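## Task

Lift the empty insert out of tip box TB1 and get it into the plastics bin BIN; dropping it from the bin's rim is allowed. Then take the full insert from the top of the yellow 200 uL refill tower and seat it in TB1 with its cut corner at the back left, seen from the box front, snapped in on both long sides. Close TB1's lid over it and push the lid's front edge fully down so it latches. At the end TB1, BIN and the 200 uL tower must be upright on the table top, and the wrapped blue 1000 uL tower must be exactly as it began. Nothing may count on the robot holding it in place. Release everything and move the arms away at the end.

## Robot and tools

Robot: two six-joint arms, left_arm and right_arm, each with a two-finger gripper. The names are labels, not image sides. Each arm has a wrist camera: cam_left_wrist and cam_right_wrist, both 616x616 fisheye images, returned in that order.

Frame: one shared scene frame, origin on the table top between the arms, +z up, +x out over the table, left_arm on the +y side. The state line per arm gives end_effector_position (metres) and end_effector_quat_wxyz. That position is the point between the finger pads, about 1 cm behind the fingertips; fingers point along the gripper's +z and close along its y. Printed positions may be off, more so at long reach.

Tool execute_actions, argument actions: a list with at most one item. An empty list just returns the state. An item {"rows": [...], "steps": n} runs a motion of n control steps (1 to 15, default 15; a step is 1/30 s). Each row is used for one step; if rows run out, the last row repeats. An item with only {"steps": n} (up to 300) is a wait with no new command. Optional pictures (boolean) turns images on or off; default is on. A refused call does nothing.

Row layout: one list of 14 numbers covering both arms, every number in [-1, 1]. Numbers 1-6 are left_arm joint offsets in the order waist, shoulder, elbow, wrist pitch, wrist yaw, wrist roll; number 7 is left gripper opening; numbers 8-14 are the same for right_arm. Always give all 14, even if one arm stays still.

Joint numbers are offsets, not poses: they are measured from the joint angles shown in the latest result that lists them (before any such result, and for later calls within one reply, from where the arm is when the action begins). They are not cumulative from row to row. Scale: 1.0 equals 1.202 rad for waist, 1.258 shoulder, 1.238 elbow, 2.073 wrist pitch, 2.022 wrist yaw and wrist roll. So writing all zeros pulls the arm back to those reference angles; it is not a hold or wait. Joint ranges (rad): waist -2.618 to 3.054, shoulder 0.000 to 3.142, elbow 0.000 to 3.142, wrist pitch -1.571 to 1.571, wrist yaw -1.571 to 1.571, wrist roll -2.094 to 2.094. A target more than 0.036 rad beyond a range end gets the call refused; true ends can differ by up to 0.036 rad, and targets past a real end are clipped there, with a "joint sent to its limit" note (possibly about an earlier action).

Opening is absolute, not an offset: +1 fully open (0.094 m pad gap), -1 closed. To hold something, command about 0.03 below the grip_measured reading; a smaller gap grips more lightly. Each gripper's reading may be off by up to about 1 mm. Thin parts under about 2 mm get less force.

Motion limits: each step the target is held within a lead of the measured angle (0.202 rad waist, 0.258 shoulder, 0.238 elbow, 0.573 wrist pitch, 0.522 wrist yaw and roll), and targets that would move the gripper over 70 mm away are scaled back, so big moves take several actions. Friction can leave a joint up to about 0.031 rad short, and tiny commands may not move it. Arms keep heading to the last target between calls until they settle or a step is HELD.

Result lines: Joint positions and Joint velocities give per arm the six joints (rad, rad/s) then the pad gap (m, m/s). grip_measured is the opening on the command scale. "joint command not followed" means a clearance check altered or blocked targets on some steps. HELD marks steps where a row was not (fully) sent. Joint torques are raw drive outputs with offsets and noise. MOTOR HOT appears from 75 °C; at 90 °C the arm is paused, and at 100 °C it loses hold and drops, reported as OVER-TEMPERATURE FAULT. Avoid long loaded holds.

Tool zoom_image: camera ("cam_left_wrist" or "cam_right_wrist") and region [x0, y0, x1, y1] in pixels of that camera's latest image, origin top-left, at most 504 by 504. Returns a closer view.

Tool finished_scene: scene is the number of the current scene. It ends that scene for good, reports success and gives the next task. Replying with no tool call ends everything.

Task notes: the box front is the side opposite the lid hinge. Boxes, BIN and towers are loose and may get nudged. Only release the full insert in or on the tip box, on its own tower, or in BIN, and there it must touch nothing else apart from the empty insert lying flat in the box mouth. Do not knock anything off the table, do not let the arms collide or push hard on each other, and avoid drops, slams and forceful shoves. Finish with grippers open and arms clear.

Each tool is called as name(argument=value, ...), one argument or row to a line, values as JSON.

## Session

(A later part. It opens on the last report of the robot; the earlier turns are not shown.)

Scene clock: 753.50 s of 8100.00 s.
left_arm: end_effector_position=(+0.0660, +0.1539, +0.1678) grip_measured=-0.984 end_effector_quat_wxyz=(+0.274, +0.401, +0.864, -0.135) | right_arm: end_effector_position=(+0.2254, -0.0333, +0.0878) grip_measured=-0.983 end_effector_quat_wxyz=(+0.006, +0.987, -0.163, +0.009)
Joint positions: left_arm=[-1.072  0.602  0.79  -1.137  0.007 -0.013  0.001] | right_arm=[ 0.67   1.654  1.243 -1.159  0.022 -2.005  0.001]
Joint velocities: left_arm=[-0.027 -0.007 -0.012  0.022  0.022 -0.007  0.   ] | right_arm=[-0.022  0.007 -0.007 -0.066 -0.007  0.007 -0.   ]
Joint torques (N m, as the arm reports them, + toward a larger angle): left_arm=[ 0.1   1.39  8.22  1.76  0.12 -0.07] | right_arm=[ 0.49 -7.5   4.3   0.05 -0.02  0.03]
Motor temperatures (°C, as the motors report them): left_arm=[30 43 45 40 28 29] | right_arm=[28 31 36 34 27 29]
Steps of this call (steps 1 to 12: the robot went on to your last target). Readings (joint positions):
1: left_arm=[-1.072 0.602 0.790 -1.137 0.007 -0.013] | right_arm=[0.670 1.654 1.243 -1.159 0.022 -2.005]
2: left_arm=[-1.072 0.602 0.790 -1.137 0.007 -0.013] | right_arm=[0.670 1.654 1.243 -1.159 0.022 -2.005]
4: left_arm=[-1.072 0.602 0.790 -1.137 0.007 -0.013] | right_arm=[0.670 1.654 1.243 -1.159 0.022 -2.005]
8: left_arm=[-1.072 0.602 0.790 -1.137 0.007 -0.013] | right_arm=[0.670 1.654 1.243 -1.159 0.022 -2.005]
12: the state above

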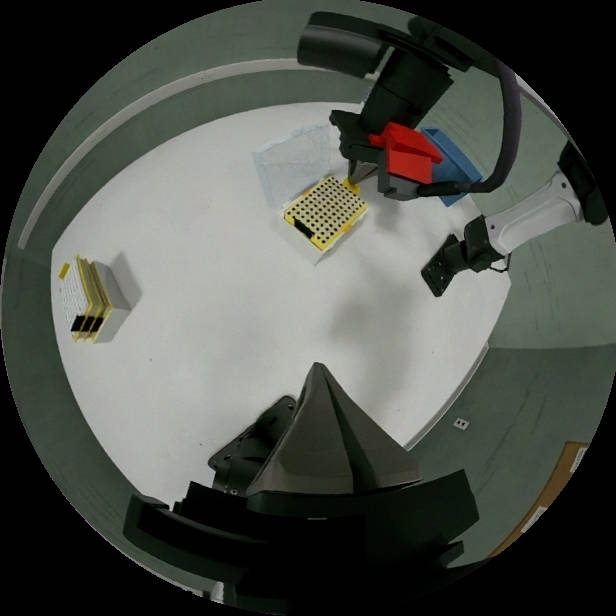

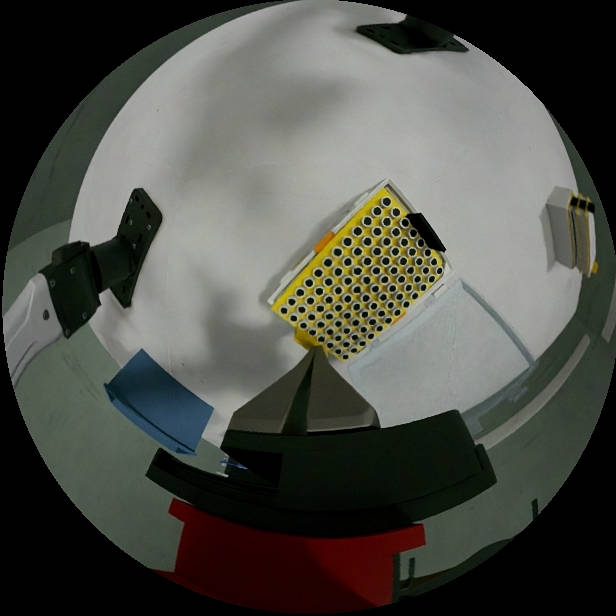

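execute_actions(
  actions=[
    {"rows":[[0,0,0,0,0,0,-1,0.02,0,0,0.01,0,0,-1],[0,0,0,0,0,0,-1,0.032,0,0,0.015,0,0,-1],[0,0,0,0,0,0,-1,0.032,0,0,0.015,0,0,-1],[0,0,0,0,0,0,-1,0.032,0,0,0.015,0,0,-1],[0,0,0,0,0,0,-1,0.032,0,-0.02,0.025,0,0,-1],[0,0,0,0,0,0,-1,0.032,0,-0.04,0.035,0,0,-1],[0,0,0,0,0,0,-1,0.032,0,-0.06,0.045,0,0,-1],[0,0,0,0,0,0,-1,0.032,0,-0.075,0.052,0,0,-1]],"steps":15},
  ],
)

zoom_image(
  camera="cam_right_wrist",
  region=[220,180,460,400],
)

Scene clock: 761.00 s of 8100.00 s.
left_arm: end_effector_position=(+0.0660, +0.1539, +0.1678) grip_measured=-0.984 end_effector_quat_wxyz=(+0.274, +0.401, +0.864, -0.135) | right_arm: end_effector_position=(+0.2168, -0.0292, +0.0716) grip_measured=-0.983 end_effector_quat_wxyz=(+0.004, +0.989, -0.147, +0.011)
Joint positions: left_arm=[-1.072  0.602  0.79  -1.137  0.007 -0.013  0.001] | right_arm=[ 0.701  1.653  1.176 -1.09   0.022 -2.005  0.001]
Joint velocities: left_arm=[-0.007 -0.017  0.002  0.007  0.037 -0.007 -0.001] | right_arm=[ 0.002 -0.007 -0.007 -0.022  0.051 -0.022  0.001]
Joint torques (N m, as the arm reports them, + toward a larger angle): left_arm=[ 0.15  1.41  8.22  1.77  0.11 -0.07] | right_arm=[ 0.55 -6.37  3.75  0.58  0.01  0.03]
Motor temperatures (°C, as the motors report them): left_arm=[30 43 45 41 28 29] | right_arm=[28 32 36 33 27 29]
Steps of this call (steps 1 to 15: the robot went on to your last target; steps 16 to 90: nothing new was sent; then 4.00 s passed at rest; steps 91 to 105: all 15 steps of this action). Readings (joint positions):
91: left_arm=[-1.072 0.602 0.790 -1.137 0.007 -0.013] | right_arm=[0.671 1.654 1.243 -1.159 0.022 -2.005]
92: left_arm=[-1.072 0.602 0.790 -1.137 0.007 -0.013] | right_arm=[0.676 1.654 1.243 -1.158 0.023 -2.005]
94: left_arm=[-1.072 0.602 0.790 -1.137 0.007 -0.013] | right_arm=[0.691 1.654 1.243 -1.154 0.023 -2.005]
98: left_arm=[-1.072 0.602 0.790 -1.137 0.007 -0.013] | right_arm=[0.701 1.654 1.213 -1.112 0.023 -2.005]
105: the state above

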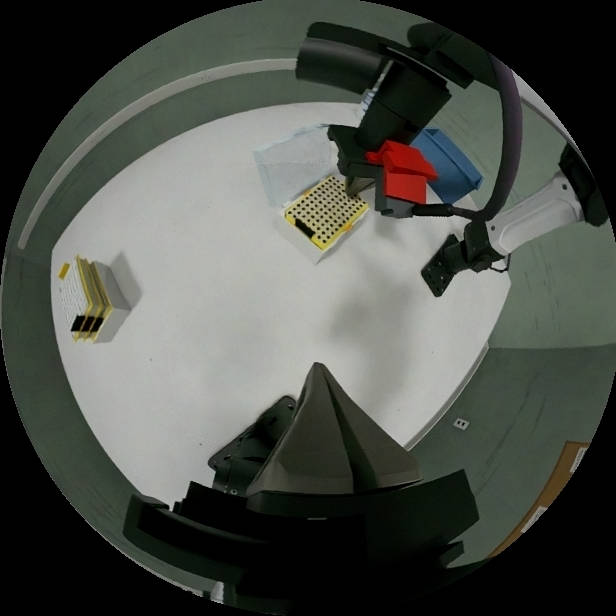

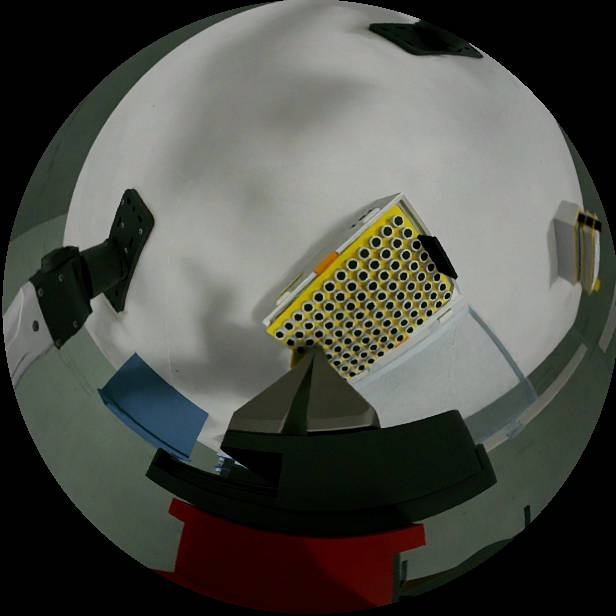

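Region (220, 180, 460, 400) of cam_right_wrist's 616x616 image, scaled by 2.100, with more detail than that image has; it fills the top 462 rows of this view, and the rest is white.

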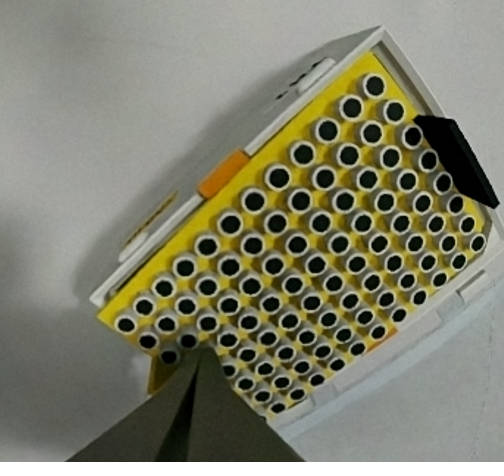

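execute_actions(
  actions=[
    {"rows":[[0,0,0,0,0,0,-1,0.008,0,-0.02,-0.008,0,0,-1],[0,0,0,0,0,0,-1,0.012,0,-0.02,-0.014,0,0,-1],[0,0,0,0,0,0,-1,0.016,0,-0.02,-0.02,0,0,-1]],"steps":15},
  ],
)

zoom_image(
  camera="cam_right_wrist",
  region=[220,180,460,400],
)

Scene clock: 765.93 s of 8100.00 s.
left_arm: end_effector_position=(+0.0660, +0.1539, +0.1678) grip_measured=-0.984 end_effector_quat_wxyz=(+0.274, +0.401, +0.864, -0.135) | right_arm: end_effector_position=(+0.2144, -0.0295, +0.0717) grip_measured=-0.983 end_effector_quat_wxyz=(+0.008, +0.990, -0.143, +0.010)
Joint positions: left_arm=[-1.072  0.602  0.79  -1.137  0.007 -0.013  0.001] | right_arm=[ 0.709  1.653  1.176 -1.097  0.026 -2.005  0.001]
Joint velocities: left_arm=[-0.002  0.007 -0.002 -0.022  0.022 -0.037  0.   ] | right_arm=[-0.007 -0.007 -0.007 -0.022 -0.066  0.066 -0.   ]
Joint torques (N m, as the arm reports them, + toward a larger angle): left_arm=[ 0.14  1.4   8.2   1.77  0.11 -0.06] | right_arm=[ 0.83 -6.45  3.97 -0.14 -0.02  0.03]
Motor temperatures (°C, as the motors report them): left_arm=[30 43 45 41 28 29] | right_arm=[28 32 36 33 27 29]
Steps of this call (steps 1 to 15: the robot went on to your last target; steps 16 to 90: nothing new was sent; then 1.43 s passed at rest; steps 91 to 105: all 15 steps of this action). Readings (joint positions):
91: left_arm=[-1.072 0.602 0.790 -1.137 0.007 -0.013] | right_arm=[0.701 1.653 1.176 -1.091 0.022 -2.005]
92: left_arm=[-1.072 0.602 0.790 -1.137 0.007 -0.013] | right_arm=[0.702 1.653 1.176 -1.091 0.022 -2.005]
94: left_arm=[-1.072 0.602 0.790 -1.137 0.007 -0.013] | right_arm=[0.705 1.653 1.176 -1.093 0.025 -2.005]
98: left_arm=[-1.072 0.602 0.790 -1.137 0.007 -0.013] | right_arm=[0.709 1.653 1.176 -1.097 0.026 -2.005]
105: the state above

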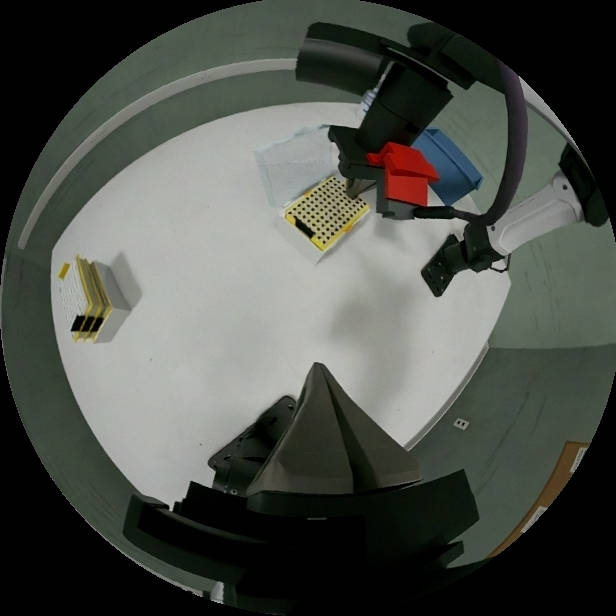

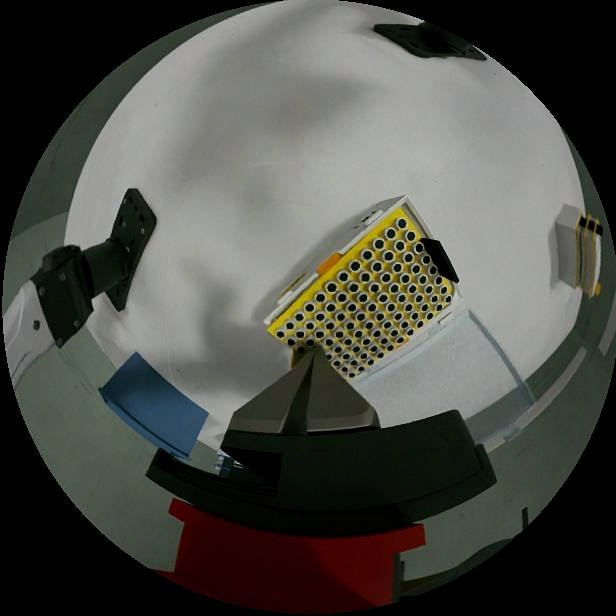

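Region (220, 180, 460, 400) of cam_right_wrist's 616x616 image, scaled by 2.100, with more detail than that image has; it fills the top 462 rows of this view, and the rest is white.

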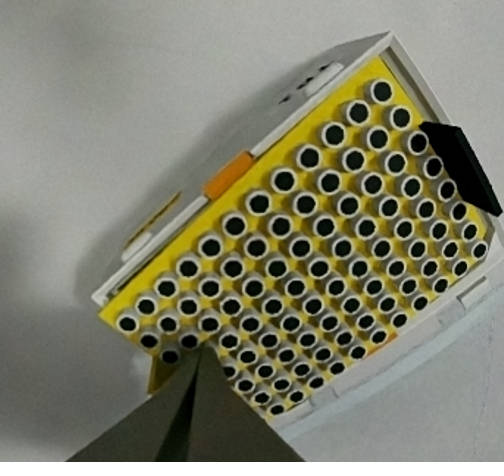

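execute_actions(
  actions=[
    {"rows":[[0,0,0,0,0,0,-1,0,-0.03,0.02,0,0,0,-1],[0,0,0,0,0,0,-1,0,-0.07,0.02,0,0,0,-1],[0,0,0,0,0,0,-1,0,-0.11,0,0,0,0.1,-1],[0,0,0,0,0,0,-1,0.01,-0.15,-0.04,0.02,0.02,0.2,-0.6],[0,0,0,0,0,0,-1,0.025,-0.19,-0.08,0.035,0.035,0.3,-0.2],[0,0,0,0,0,0,-1,0.04,-0.23,-0.13,0.05,0.05,0.42,0.3],[0,0,0,0,0,0,-1,0.05,-0.268,-0.178,0.066,0.055,0.53,0.8]],"steps":15},
  ],
  pictures=false,
)

execute_actions(
  actions=[
    {"steps":20},
  ],
)

Scene clock: 797.77 s of 8100.00 s.
left_arm: end_effector_position=(+0.0660, +0.1539, +0.1678) grip_measured=-0.984 end_effector_quat_wxyz=(+0.274, +0.401, +0.864, -0.135) | right_arm: end_effector_position=(+0.1987, -0.0501, +0.1064) grip_measured=+0.797 end_effector_quat_wxyz=(-0.112, +0.822, -0.554, +0.067)
Joint positions: left_arm=[-1.072  0.602  0.79  -1.137  0.007 -0.013  0.001] | right_arm=[ 0.762  1.308  0.972 -1.     0.117 -1.069  0.084]
Joint velocities: left_arm=[ 0.012  0.012  0.007  0.037 -0.037  0.007  0.   ] | right_arm=[-0.022  0.002 -0.007  0.066 -0.007  0.886  0.   ]
Joint torques (N m, as the arm reports them, + toward a larger angle): left_arm=[ 0.12  1.41  8.2   1.78  0.11 -0.07] | right_arm=[ 0.49 -3.42  5.18  0.89  0.19  0.11]
Motor temperatures (°C, as the motors report them): left_arm=[30 41 46 42 28 29] | right_arm=[28 32 36 33 27 29]
Steps of this call (steps 1 to 15: the robot went on to your last target; steps 16 to 90: nothing new was sent; then 28.33 s passed at rest; steps 91 to 105: all 15 steps of this action). Readings (joint positions):
91: left_arm=[-1.072 0.602 0.790 -1.137 0.007 -0.013] | right_arm=[0.709 1.650 1.176 -1.097 0.026 -2.005]
92: left_arm=[-1.072 0.602 0.790 -1.137 0.007 -0.013] | right_arm=[0.709 1.642 1.176 -1.097 0.026 -2.005]
94: left_arm=[-1.072 0.602 0.790 -1.137 0.007 -0.013] | right_arm=[0.709 1.592 1.169 -1.090 0.030 -1.915]
98: left_arm=[-1.072 0.602 0.790 -1.137 0.007 -0.013] | right_arm=[0.746 1.366 1.038 -1.021 0.081 -1.529]
105: the state above

Scene clock: 798.43 s of 8100.00 s.
left_arm: end_effector_position=(+0.0660, +0.1539, +0.1678) grip_measured=-0.984 end_effector_quat_wxyz=(+0.274, +0.401, +0.864, -0.135) | right_arm: end_effector_position=(+0.2026, -0.0479, +0.1076) grip_measured=+0.797 end_effector_quat_wxyz=(-0.124, +0.783, -0.605, +0.065)
Joint positions: left_arm=[-1.072  0.602  0.79  -1.137  0.007 -0.013  0.001] | right_arm=[ 0.762  1.308  0.972 -0.983  0.127 -0.94   0.084]
Joint velocities: left_arm=[ 0.012 -0.042 -0.002  0.037 -0.022  0.007 -0.001] | right_arm=[-0.022  0.002 -0.002 -0.11   0.007 -0.051 -0.001]
Joint torques (N m, as the arm reports them, + toward a larger angle): left_arm=[ 0.15  1.39  8.17  1.76  0.12 -0.06] | right_arm=[ 0.55 -3.56  5.18  0.89  0.15  0.08]
Motor temperatures (°C, as the motors report them): left_arm=[30 41 46 42 28 29] | right_arm=[28 32 36 33 27 29]
Steps of this call (steps 1 to 20: the robot went on to your last target). Readings (joint positions):
1: left_arm=[-1.072 0.602 0.790 -1.137 0.007 -0.013] | right_arm=[0.762 1.308 0.972 -0.997 0.119 -1.042]
2: left_arm=[-1.072 0.602 0.790 -1.137 0.007 -0.013] | right_arm=[0.762 1.308 0.972 -0.993 0.121 -1.022]
4: left_arm=[-1.072 0.602 0.790 -1.137 0.007 -0.013] | right_arm=[0.762 1.308 0.972 -0.989 0.123 -0.991]
8: left_arm=[-1.072 0.602 0.790 -1.137 0.007 -0.013] | right_arm=[0.762 1.308 0.972 -0.985 0.125 -0.960]
20: the state above

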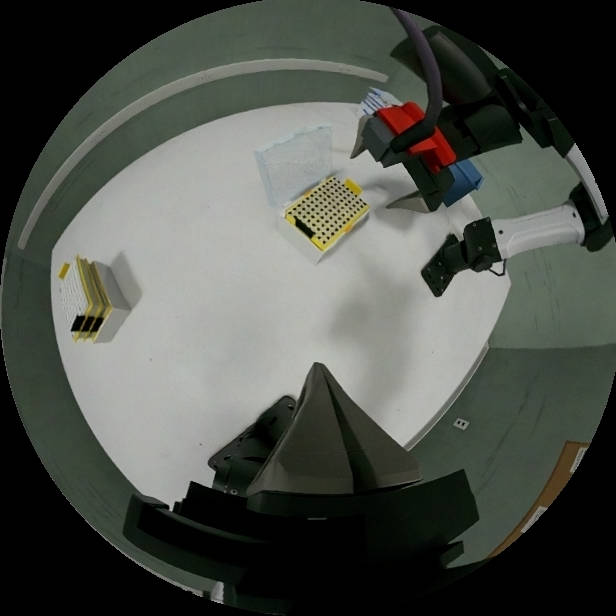

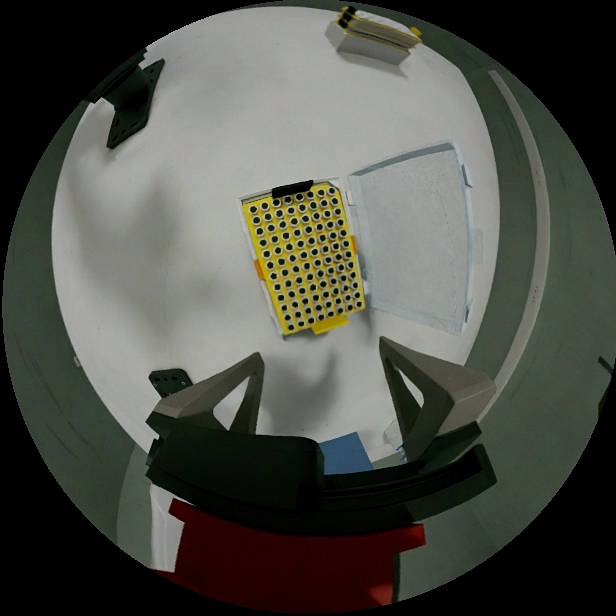

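execute_actions(
  actions=[
    {"rows":[[0,0,0,0,0,0,-1,0,0.01,-0.025,0.02,0,0,0.8],[0,0,0,0,0,0,-1,0,0.02,-0.05,0.04,0,0,0.8],[0,0,0,0,0,0,-1,0,0.028,-0.075,0.06,0,0,0.8],[0,0,0,0,0,0,-1,0,0.03,-0.093,0.07,0,0,0.8]],"steps":15},
  ],
)

zoom_image(
  camera="cam_right_wrist",
  region=[190,150,450,410],
)

zoom_image(
  camera="cam_left_wrist",
  region=[250,100,450,270],
)

Scene clock: 807.10 s of 8100.00 s.
left_arm: end_effector_position=(+0.0660, +0.1539, +0.1678) grip_measured=-0.984 end_effector_quat_wxyz=(+0.274, +0.401, +0.864, -0.135) | right_arm: end_effector_position=(+0.2008, -0.0503, +0.0730) grip_measured=+0.797 end_effector_quat_wxyz=(-0.111, +0.785, -0.606, +0.065)
Joint positions: left_arm=[-1.072  0.602  0.79  -1.137  0.007 -0.013  0.001] | right_arm=[ 0.762  1.345  0.867 -0.868  0.127 -0.939  0.084]
Joint velocities: left_arm=[-0.002 -0.012  0.002  0.037  0.022  0.022 -0.   ] | right_arm=[ 0.022 -0.017  0.002 -0.022 -0.007  0.007 -0.   ]
Joint torques (N m, as the arm reports them, + toward a larger angle): left_arm=[ 0.15  1.39  8.18  1.77  0.12 -0.07] | right_arm=[ 0.01 -4.1   5.57  0.85  0.08  0.03]
Motor temperatures (°C, as the motors report them): left_arm=[30 41 46 42 28 29] | right_arm=[28 31 36 33 27 29]
Steps of this call (steps 1 to 15: the robot went on to your last target; steps 16 to 90: nothing new was sent; then 5.17 s passed at rest; steps 91 to 105: all 15 steps of this action). Readings (joint positions):
91: left_arm=[-1.072 0.602 0.790 -1.137 0.007 -0.013] | right_arm=[0.762 1.308 0.971 -0.980 0.127 -0.939]
92: left_arm=[-1.072 0.602 0.790 -1.137 0.007 -0.013] | right_arm=[0.762 1.308 0.964 -0.969 0.127 -0.939]
94: left_arm=[-1.072 0.602 0.790 -1.137 0.007 -0.013] | right_arm=[0.762 1.313 0.930 -0.927 0.127 -0.939]
98: left_arm=[-1.072 0.602 0.790 -1.137 0.007 -0.013] | right_arm=[0.762 1.341 0.871 -0.894 0.127 -0.939]
105: the state above

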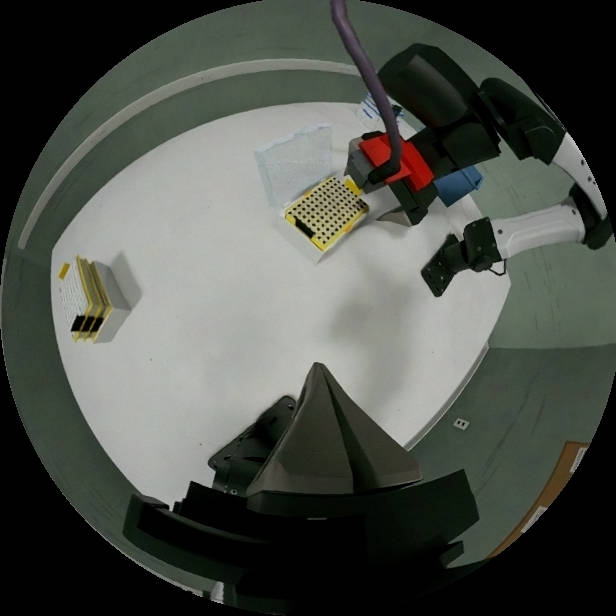

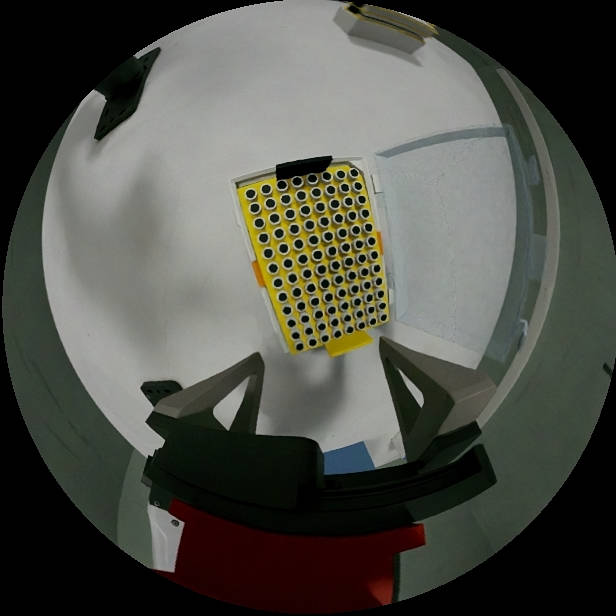

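Region (190, 150, 450, 410) of cam_right_wrist's 616x616 image, scaled by 1.938, with more detail than that image has.

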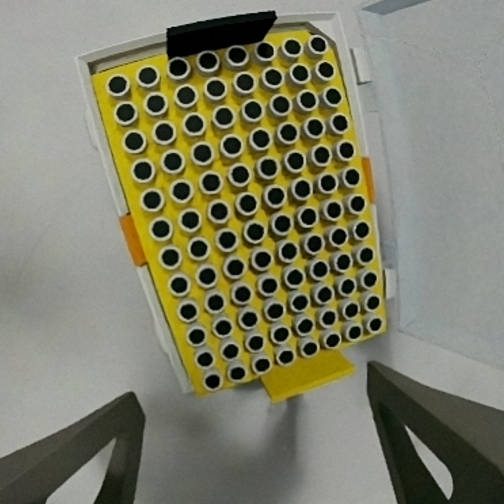

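Region (250, 100, 450, 270) of cam_left_wrist's 616x616 image, scaled by 2.520, with more detail than that image has; it fills the top 428 rows of this view, and the rest is white.

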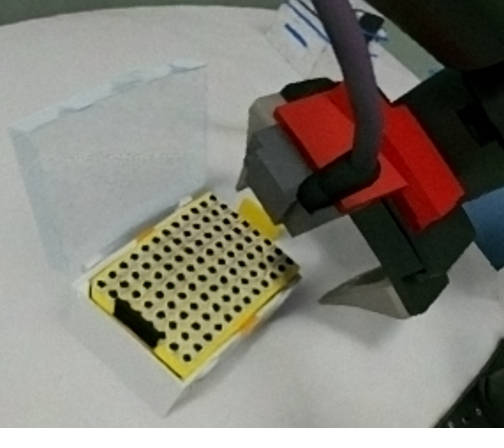

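execute_actions(
  actions=[
    {"rows":[[0,0,0,0,0,0,-1,0.015,0,0,0.015,0,0,0.8],[0,0,0,0,0,0,-1,0.023,0,0,0.025,0,0,0.8],[0,0,0,0,0,0,-1,0.023,0,0,0.03,0,0,0.8],[0,0,0,0,0,0,-1,0.023,0,0,0.03,0,0,0.8],[0,0,0,0,0,0,-1,0.023,0,0,0.035,0,0,0.8],[0,0,0,0,0,0,-1,0.023,0,-0.02,0.04,0,0,0.8],[0,0,0,0,0,0,-1,0.023,0,-0.032,0.042,0,0,0.8]],"steps":15},
  ],
)

zoom_image(
  camera="cam_right_wrist",
  region=[190,150,450,410],
)

zoom_image(
  camera="cam_left_wrist",
  region=[250,100,450,270],
)

Scene clock: 816.30 s of 8100.00 s.
left_arm: end_effector_position=(+0.0660, +0.1539, +0.1678) grip_measured=-0.984 end_effector_quat_wxyz=(+0.274, +0.401, +0.864, -0.135) | right_arm: end_effector_position=(+0.2019, -0.0410, +0.0701) grip_measured=+0.797 end_effector_quat_wxyz=(-0.130, +0.788, -0.598, +0.064)
Joint positions: left_arm=[-1.072  0.602  0.79  -1.137  0.007 -0.013  0.001] | right_arm=[ 0.78   1.345  0.845 -0.808  0.127 -0.939  0.084]
Joint velocities: left_arm=[-0.002  0.002  0.002 -0.081  0.022  0.022 -0.   ] | right_arm=[-0.017 -0.002  0.017 -0.022  0.051  0.037 -0.   ]
Joint torques (N m, as the arm reports them, + toward a larger angle): left_arm=[ 0.15  1.41  8.19  1.76  0.12 -0.06] | right_arm=[ 0.69 -4.33  4.99  0.95  0.08  0.05]
Motor temperatures (°C, as the motors report them): left_arm=[30 41 46 42 28 29] | right_arm=[28 31 36 33 27 29]
Steps of this call (steps 1 to 15: the robot went on to your last target; steps 16 to 90: nothing new was sent; then 5.70 s passed at rest; steps 91 to 105: all 15 steps of this action). Readings (joint positions):
91: left_arm=[-1.072 0.602 0.790 -1.137 0.007 -0.013] | right_arm=[0.762 1.345 0.867 -0.860 0.127 -0.939]
92: left_arm=[-1.072 0.602 0.790 -1.137 0.007 -0.013] | right_arm=[0.766 1.345 0.867 -0.858 0.127 -0.939]
94: left_arm=[-1.072 0.602 0.790 -1.137 0.007 -0.013] | right_arm=[0.776 1.345 0.867 -0.848 0.127 -0.939]
98: left_arm=[-1.072 0.602 0.790 -1.137 0.007 -0.013] | right_arm=[0.780 1.345 0.861 -0.820 0.127 -0.939]
105: the state above

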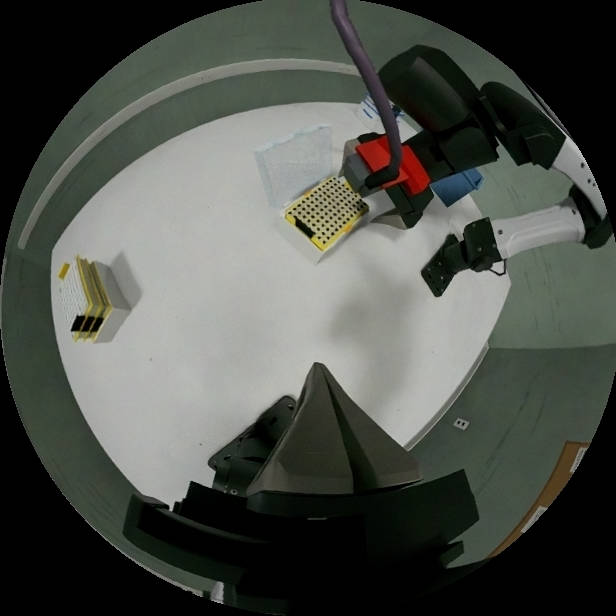

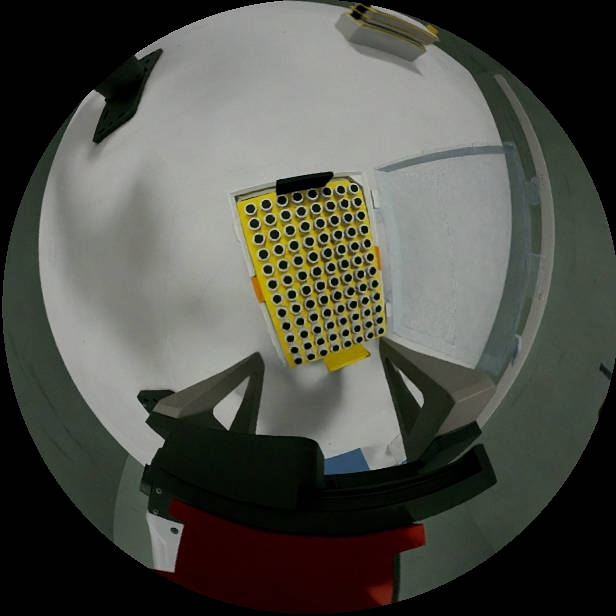

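Region (190, 150, 450, 410) of cam_right_wrist's 616x616 image, scaled by 1.938, with more detail than that image has.

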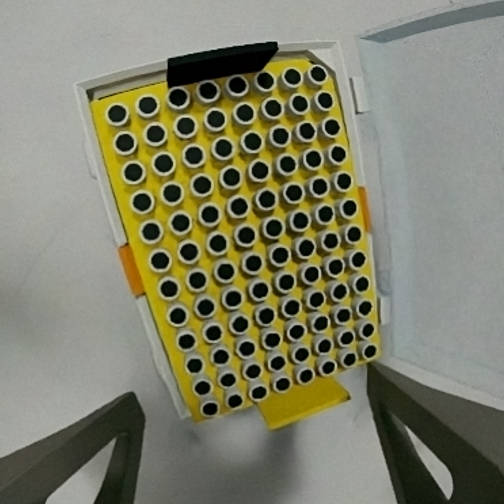

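Region (250, 100, 450, 270) of cam_left_wrist's 616x616 image, scaled by 2.520, with more detail than that image has; it fills the top 428 rows of this view, and the rest is white.

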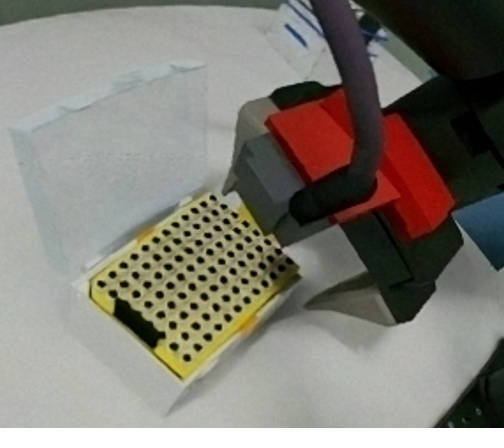

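execute_actions(
  actions=[
    {"rows":[[0,0,0,0,0,0,-1,0,0.012,0,0.012,0,0,0.8],[0,0,0,0,0,0,-1,0,0.02,0,0.018,0,0,0.8],[0,0,0,0,0,0,-1,0,0.02,0,0.018,0,0,0.8],[0,0,0,0,0,0,-1,0,0.02,0,0.018,0,0,0.8],[0,0,0,0,0,0,-1,0,0.02,0,0.018,0,0,0.8],[0,0,0,0,0,0,-1,0,0.02,0,0.018,0,0,0.8],[0,0,0,0,0,0,-1,0,0.02,0,0.018,0,0,0.7],[0,0,0,0,0,0,-1,0,0.02,0,0.018,0,0,0.6],[0,0,0,0,0,0,-1,0,0.02,0,0.018,0,0,0.5],[0,0,0,0,0,0,-1,0,0.02,0,0.018,0,0,0.45],[0,0,0,0,0,0,-1,0,0.02,0,0.018,0,0,0.4]],"steps":15},
  ],
)

zoom_image(
  camera="cam_right_wrist",
  region=[190,150,450,410],
)

zoom_image(
  camera="cam_left_wrist",
  region=[250,100,450,270],
)

Scene clock: 826.00 s of 8100.00 s.
left_arm: end_effector_position=(+0.0660, +0.1539, +0.1678) grip_measured=-0.984 end_effector_quat_wxyz=(+0.274, +0.401, +0.864, -0.135) | right_arm: end_effector_position=(+0.2037, -0.0386, +0.0672) grip_measured=+0.403 end_effector_quat_wxyz=(-0.130, +0.788, -0.598, +0.064)
Joint positions: left_arm=[-1.072  0.602  0.79  -1.137  0.007 -0.013  0.001] | right_arm=[ 0.78   1.36   0.845 -0.793  0.127 -0.939  0.066]
Joint velocities: left_arm=[-0.002 -0.002 -0.017 -0.095 -0.037  0.022 -0.   ] | right_arm=[ 0.007  0.002  0.012  0.007 -0.007  0.022 -0.001]
Joint torques (N m, as the arm reports them, + toward a larger angle): left_arm=[ 0.15  1.41  8.19  1.78  0.11 -0.07] | right_arm=[ 0.05 -3.62  6.28  0.84  0.08  0.05]
Motor temperatures (°C, as the motors report them): left_arm=[30 41 46 42 28 29] | right_arm=[28 31 36 33 27 29]
Steps of this call (steps 1 to 15: the robot went on to your last target; steps 16 to 90: nothing new was sent; then 6.20 s passed at rest; steps 91 to 105: all 15 steps of this action). Readings (joint positions):
91: left_arm=[-1.072 0.602 0.790 -1.137 0.007 -0.013] | right_arm=[0.780 1.345 0.845 -0.803 0.127 -0.939]
92: left_arm=[-1.072 0.602 0.790 -1.137 0.007 -0.013] | right_arm=[0.780 1.346 0.845 -0.802 0.127 -0.939]
94: left_arm=[-1.072 0.602 0.790 -1.137 0.007 -0.013] | right_arm=[0.780 1.353 0.845 -0.799 0.127 -0.939]
98: left_arm=[-1.072 0.602 0.790 -1.137 0.007 -0.013] | right_arm=[0.780 1.360 0.845 -0.796 0.127 -0.939]
105: the state above

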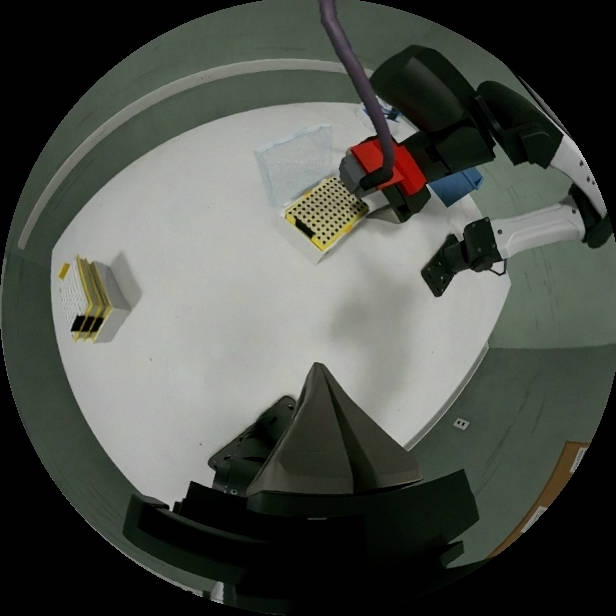

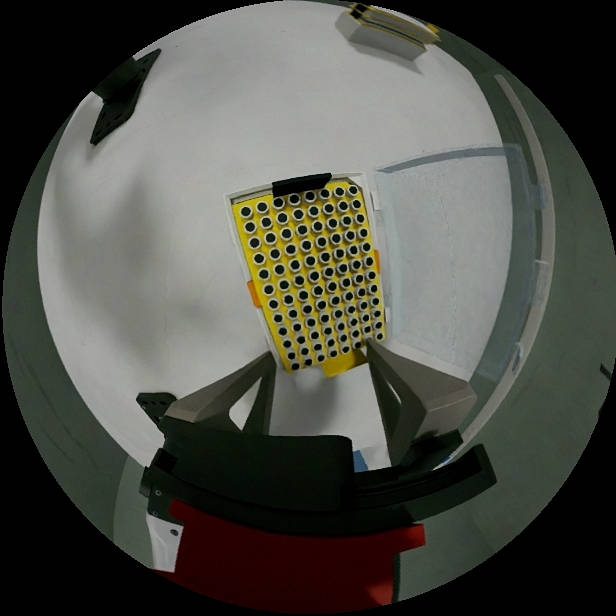

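Region (190, 150, 450, 410) of cam_right_wrist's 616x616 image, scaled by 1.938, with more detail than that image has.

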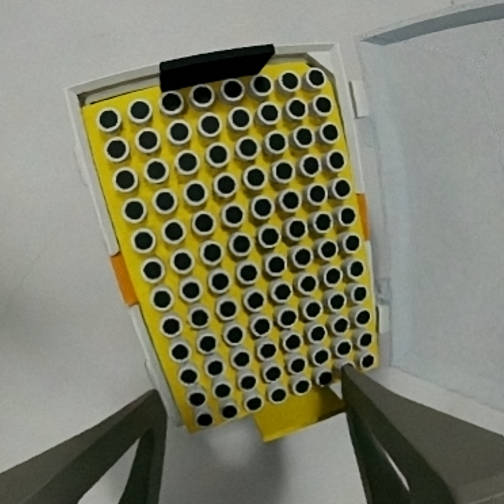

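Region (250, 100, 450, 270) of cam_left_wrist's 616x616 image, scaled by 2.520, with more detail than that image has; it fills the top 428 rows of this view, and the rest is white.

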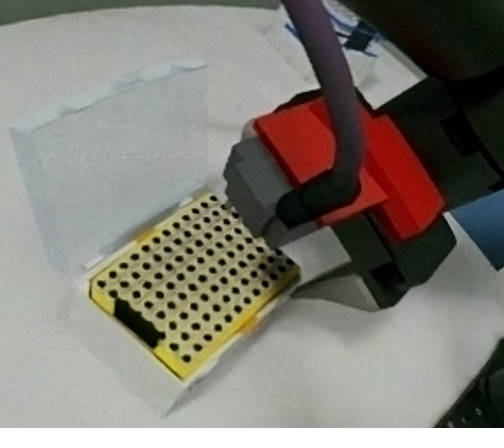

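Both near contact. Close slowly by ~3 mm.

execute_actions(
  actions=[
    {"rows":[[0,0,0,0,0,0,-1,0,0,0,0,0,0,0.39],[0,0,0,0,0,0,-1,0,0,0,0,0,0,0.38],[0,0,0,0,0,0,-1,0,0,0,0,0,0,0.37],[0,0,0,0,0,0,-1,0,0,0,0,0,0,0.36],[0,0,0,0,0,0,-1,0,0,0,0,0,0,0.35],[0,0,0,0,0,0,-1,0,0,0,0,0,0,0.34],[0,0,0,0,0,0,-1,0,0,0,0,0,0,0.33]],"steps":12},
  ],
)

zoom_image(
  camera="cam_right_wrist",
  region=[190,150,450,410],
)

Scene clock: 831.23 s of 8100.00 s.
left_arm: end_effector_position=(+0.0660, +0.1539, +0.1678) grip_measured=-0.984 end_effector_quat_wxyz=(+0.274, +0.401, +0.864, -0.135) | right_arm: end_effector_position=(+0.2037, -0.0386, +0.0672) grip_measured=+0.333 end_effector_quat_wxyz=(-0.130, +0.788, -0.598, +0.064)
Joint positions: left_arm=[-1.072  0.602  0.79  -1.137  0.007 -0.013  0.001] | right_arm=[ 0.78   1.36   0.845 -0.793  0.127 -0.939  0.063]
Joint velocities: left_arm=[-0.022  0.007  0.002  0.066  0.051 -0.022 -0.   ] | right_arm=[-0.007 -0.002 -0.017 -0.037  0.081 -0.095  0.   ]
Joint torques (N m, as the arm reports them, + toward a larger angle): left_arm=[ 0.13  1.38  8.21  1.78  0.1  -0.07] | right_arm=[ 0.01 -4.33  6.3   0.72  0.08  0.05]
Motor temperatures (°C, as the motors report them): left_arm=[30 41 46 42 28 29] | right_arm=[28 30 37 33 27 29]
Steps of this call (steps 1 to 15: the robot went on to your last target; steps 16 to 90: nothing new was sent; then 1.83 s passed at rest; steps 91 to 102: all 12 steps of this action). Readings (joint positions):
91: left_arm=[-1.072 0.602 0.790 -1.137 0.007 -0.013] | right_arm=[0.780 1.360 0.845 -0.793 0.127 -0.939]
92: left_arm=[-1.072 0.602 0.790 -1.137 0.007 -0.013] | right_arm=[0.780 1.360 0.845 -0.793 0.127 -0.939]
94: left_arm=[-1.072 0.602 0.790 -1.137 0.007 -0.013] | right_arm=[0.780 1.360 0.845 -0.793 0.127 -0.939]
98: left_arm=[-1.072 0.602 0.790 -1.137 0.007 -0.013] | right_arm=[0.780 1.360 0.845 -0.793 0.127 -0.939]
102: the state above

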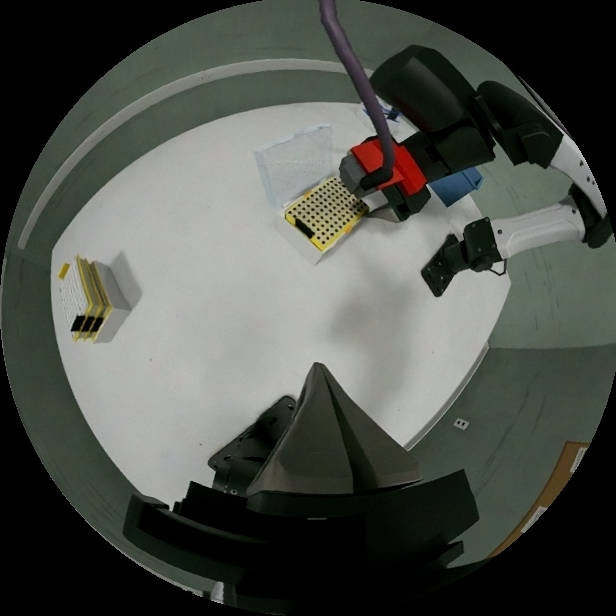

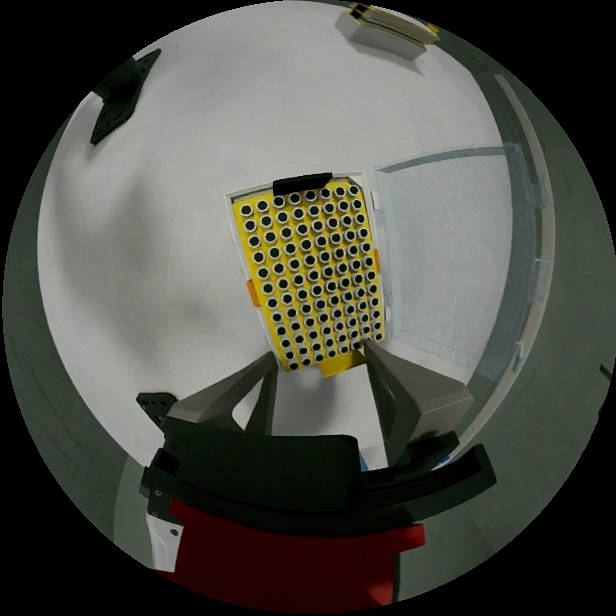

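Region (190, 150, 450, 410) of cam_right_wrist's 616x616 image, scaled by 1.938, with more detail than that image has.

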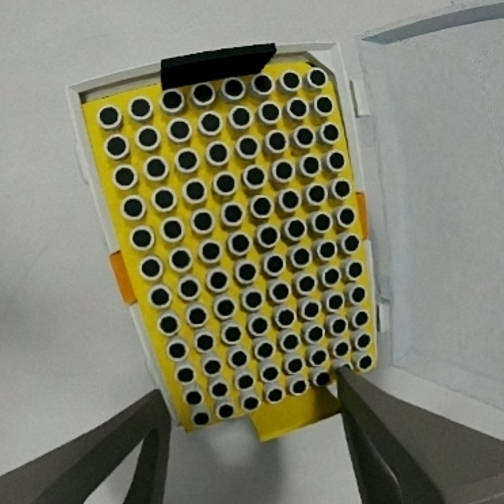

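execute_actions(
  actions=[
    {"rows":[[0,0,0,0,0,0,-1,0,0,0,0,0,0,0.45],[0,0,0,0,0,0,-1,0,0,0,0,0,0,0.6],[0,0,0,0,0,0,-1,0,0,0,0,0,0,0.7],[0,0,0,0,0,0,-1,0,0,0,0,0,0,0.7],[0,0,0,0,0,0,-1,0,0,0.04,-0.025,0,0,0.7],[0,0,0,0,0,0,-1,0,-0.01,0.08,-0.05,0,0,0.7],[0,0,0,0,0,0,-1,0,-0.02,0.11,-0.07,0,0,0.7]],"steps":15},
  ],
)

zoom_image(
  camera="cam_right_wrist",
  region=[190,150,450,410],
)

zoom_image(
  camera="cam_left_wrist",
  region=[260,140,400,270],
)

Scene clock: 836.70 s of 8100.00 s.
left_arm: end_effector_position=(+0.0660, +0.1539, +0.1678) grip_measured=-0.984 end_effector_quat_wxyz=(+0.274, +0.401, +0.864, -0.135) | right_arm: end_effector_position=(+0.2084, -0.0325, +0.1001) grip_measured=+0.697 end_effector_quat_wxyz=(-0.140, +0.786, -0.598, +0.064)
Joint positions: left_arm=[-1.072  0.602  0.79  -1.137  0.007 -0.013  0.001] | right_arm=[ 0.78   1.345  0.962 -0.904  0.127 -0.939  0.08 ]
Joint velocities: left_arm=[-0.002  0.002 -0.002 -0.022  0.007 -0.007  0.   ] | right_arm=[-0.002 -0.007 -0.017 -0.198  0.037 -0.051 -0.   ]
Joint torques (N m, as the arm reports them, + toward a larger angle): left_arm=[ 0.14  1.45  8.19  1.77  0.11 -0.06] | right_arm=[-0.02 -5.11  7.93  0.66  0.07  0.06]
Motor temperatures (°C, as the motors report them): left_arm=[30 40 46 42 28 29] | right_arm=[28 30 37 33 27 29]
Steps of this call (steps 1 to 15: the robot went on to your last target; steps 16 to 90: nothing new was sent; then 1.97 s passed at rest; steps 91 to 105: all 15 steps of this action). Readings (joint positions):
91: left_arm=[-1.072 0.602 0.790 -1.137 0.007 -0.013] | right_arm=[0.780 1.360 0.845 -0.793 0.127 -0.939]
92: left_arm=[-1.072 0.602 0.790 -1.137 0.007 -0.013] | right_arm=[0.780 1.360 0.845 -0.793 0.127 -0.939]
94: left_arm=[-1.072 0.602 0.790 -1.137 0.007 -0.013] | right_arm=[0.780 1.360 0.845 -0.793 0.127 -0.939]
98: left_arm=[-1.072 0.602 0.790 -1.137 0.007 -0.013] | right_arm=[0.780 1.360 0.906 -0.868 0.127 -0.939]
105: the state above

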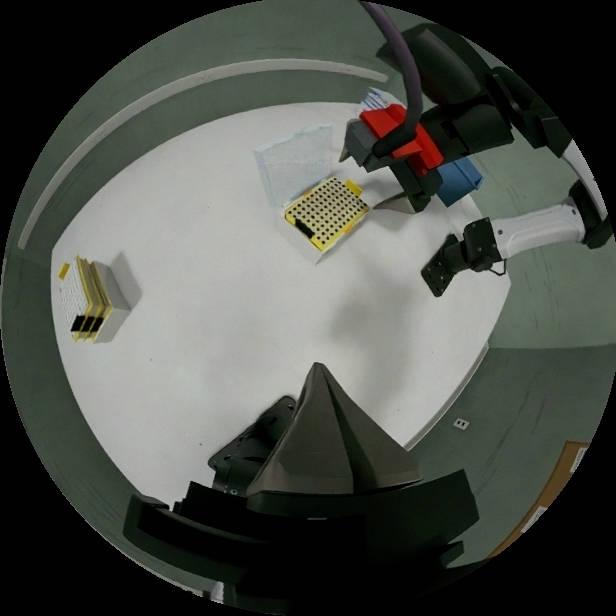

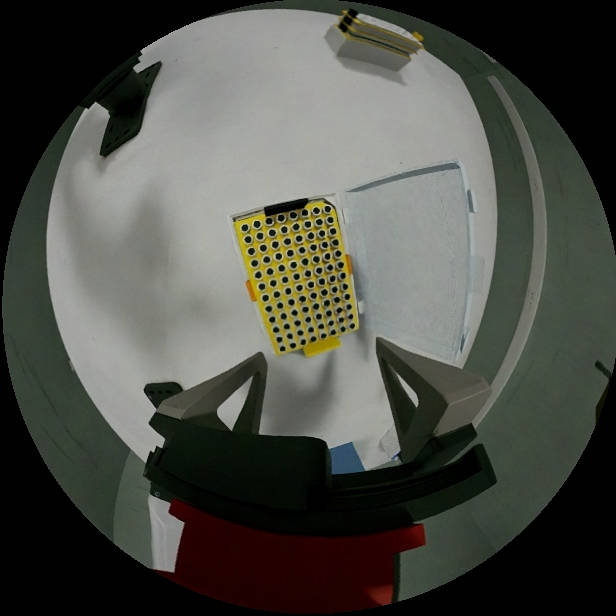

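Region (190, 150, 450, 410) of cam_right_wrist's 616x616 image, scaled by 1.938, with more detail than that image has.

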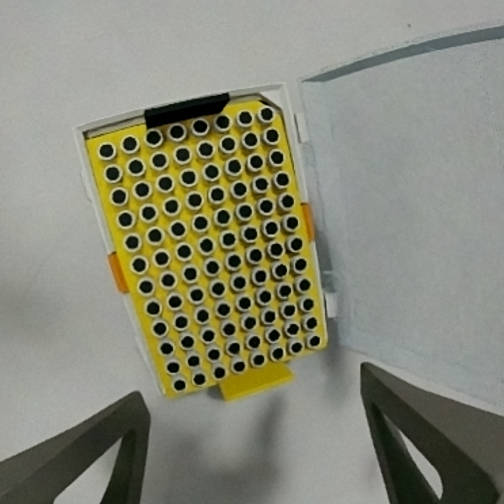

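Region (260, 140, 400, 270) of cam_left_wrist's 616x616 image, scaled by 3.600, with more detail than that image has; it fills the top 468 rows of this view, and the rest is white.

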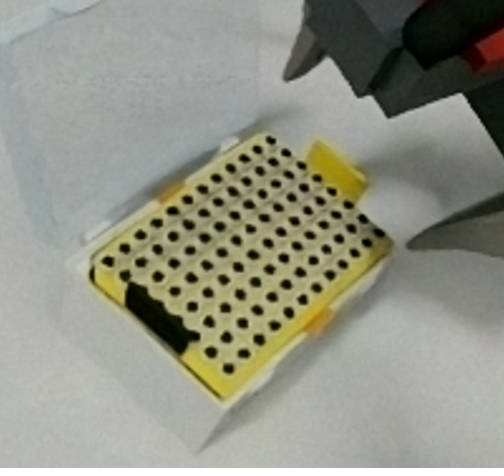

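execute_actions(
  actions=[
    {"rows":[[0.03,0.1,0,0.04,0,0,-1,-0.03,0.03,0.05,-0.03,-0.01,-0.1,0.4],[0.06,0.2,0,0.09,0,0,-1,-0.06,0.07,0.1,-0.06,-0.02,-0.2,0],[0.09,0.3,0.01,0.13,0,0,-1,-0.09,0.1,0.15,-0.09,-0.03,-0.3,-0.4],[0.12,0.4,0.02,0.18,0,0,-1,-0.12,0.14,0.19,-0.12,-0.045,-0.4,-0.8],[0.15,0.5,0.03,0.22,0,0,-1,-0.15,0.17,0.22,-0.14,-0.055,-0.48,-1],[0.17,0.58,0.035,0.26,0,0,-1,-0.165,0.205,0.23,-0.15,-0.061,-0.525,-1],[0.17,0.63,0.035,0.29,0,0,-1,-0.165,0.205,0.23,-0.15,-0.061,-0.525,-1],[0.17,0.67,0.035,0.293,0,0,-1,-0.165,0.205,0.23,-0.15,-0.061,-0.525,-1]],"steps":15},
  ],
  pictures=false,
)

execute_actions(
  actions=[
    {"steps":20},
  ],
)

Scene clock: 862.93 s of 8100.00 s.
left_arm: end_effector_position=(+0.1942, +0.0915, +0.0512) grip_measured=-0.984 end_effector_quat_wxyz=(+0.166, +0.326, +0.928, -0.066) | right_arm: end_effector_position=(+0.2359, -0.0580, +0.0955) grip_measured=-0.982 end_effector_quat_wxyz=(+0.003, +0.968, -0.250, +0.012)
Joint positions: left_arm=[-0.88   1.457  0.834 -0.589  0.01  -0.013  0.001] | right_arm=[ 0.582  1.608  1.225 -1.179  0.023 -1.914  0.001]
Joint velocities: left_arm=[-0.002 -0.022 -0.017  0.183 -0.022 -0.007 -0.001] | right_arm=[ 0.017  0.007 -0.022 -0.168 -0.022 -0.535 -0.001]
Joint torques (N m, as the arm reports them, + toward a larger angle): left_arm=[ 1.18 -7.4   8.05  1.56  0.07 -0.08] | right_arm=[ 0.01 -6.4   7.57  0.05 -0.13 -0.04]
Motor temperatures (°C, as the motors report them): left_arm=[30 40 46 43 28 29] | right_arm=[28 31 39 33 27 29]
Steps of this call (steps 1 to 30: the robot went on to your last target; steps 31 to 100: nothing new was sent; then 22.40 s passed at rest; steps 101 to 115: all 15 steps of this action). Readings (joint positions):
101: left_arm=[-1.069 0.615 0.791 -1.135 0.007 -0.013] | right_arm=[0.777 1.349 0.967 -0.932 0.124 -0.967]
102: left_arm=[-1.055 0.657 0.794 -1.118 0.008 -0.013] | right_arm=[0.764 1.363 0.986 -0.954 0.117 -1.030]
104: left_arm=[-1.001 0.814 0.803 -1.028 0.010 -0.013] | right_arm=[0.711 1.429 1.074 -1.021 0.095 -1.219]
108: left_arm=[-0.902 1.130 0.823 -0.787 0.010 -0.013] | right_arm=[0.595 1.574 1.222 -1.096 0.053 -1.605]
115: the state above

Scene clock: 863.60 s of 8100.00 s.
left_arm: end_effector_position=(+0.2032, +0.0841, +0.0564) grip_measured=-0.984 end_effector_quat_wxyz=(+0.190, +0.325, +0.924, -0.075) | right_arm: end_effector_position=(+0.2312, -0.0602, +0.0955) grip_measured=-0.982 end_effector_quat_wxyz=(+0.009, +0.977, -0.211, +0.002)
Joint positions: left_arm=[-0.88   1.455  0.834 -0.538  0.01  -0.013  0.001] | right_arm=[ 0.582  1.608  1.225 -1.199  0.014 -1.994  0.001]
Joint velocities: left_arm=[-0.017 -0.002 -0.002 -0.037  0.037 -0.022  0.   ] | right_arm=[-0.017 -0.022 -0.002 -0.022 -0.037 -0.051 -0.001]
Joint torques (N m, as the arm reports them, + toward a larger angle): left_arm=[ 1.17 -7.29  8.14  1.47  0.08 -0.07] | right_arm=[-0.03 -6.5   7.46 -0.01 -0.07  0.02]
Motor temperatures (°C, as the motors report them): left_arm=[30 40 46 43 28 29] | right_arm=[28 31 39 33 27 29]
Steps of this call (steps 1 to 20: the robot went on to your last target). Readings (joint positions):
1: left_arm=[-0.880 1.456 0.834 -0.577 0.010 -0.013] | right_arm=[0.582 1.608 1.225 -1.184 0.021 -1.931]
2: left_arm=[-0.880 1.455 0.834 -0.568 0.010 -0.013] | right_arm=[0.582 1.608 1.225 -1.187 0.020 -1.944]
4: left_arm=[-0.880 1.455 0.834 -0.556 0.010 -0.013] | right_arm=[0.582 1.608 1.225 -1.192 0.018 -1.962]
8: left_arm=[-0.880 1.455 0.834 -0.544 0.010 -0.013] | right_arm=[0.582 1.608 1.225 -1.197 0.016 -1.982]
20: the state above

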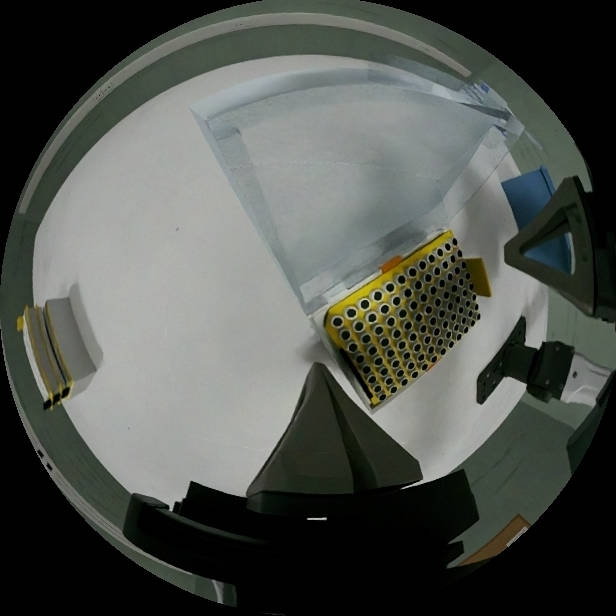

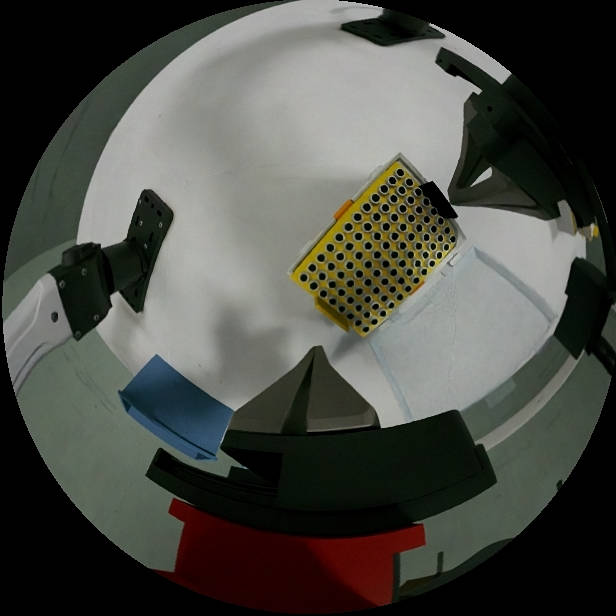

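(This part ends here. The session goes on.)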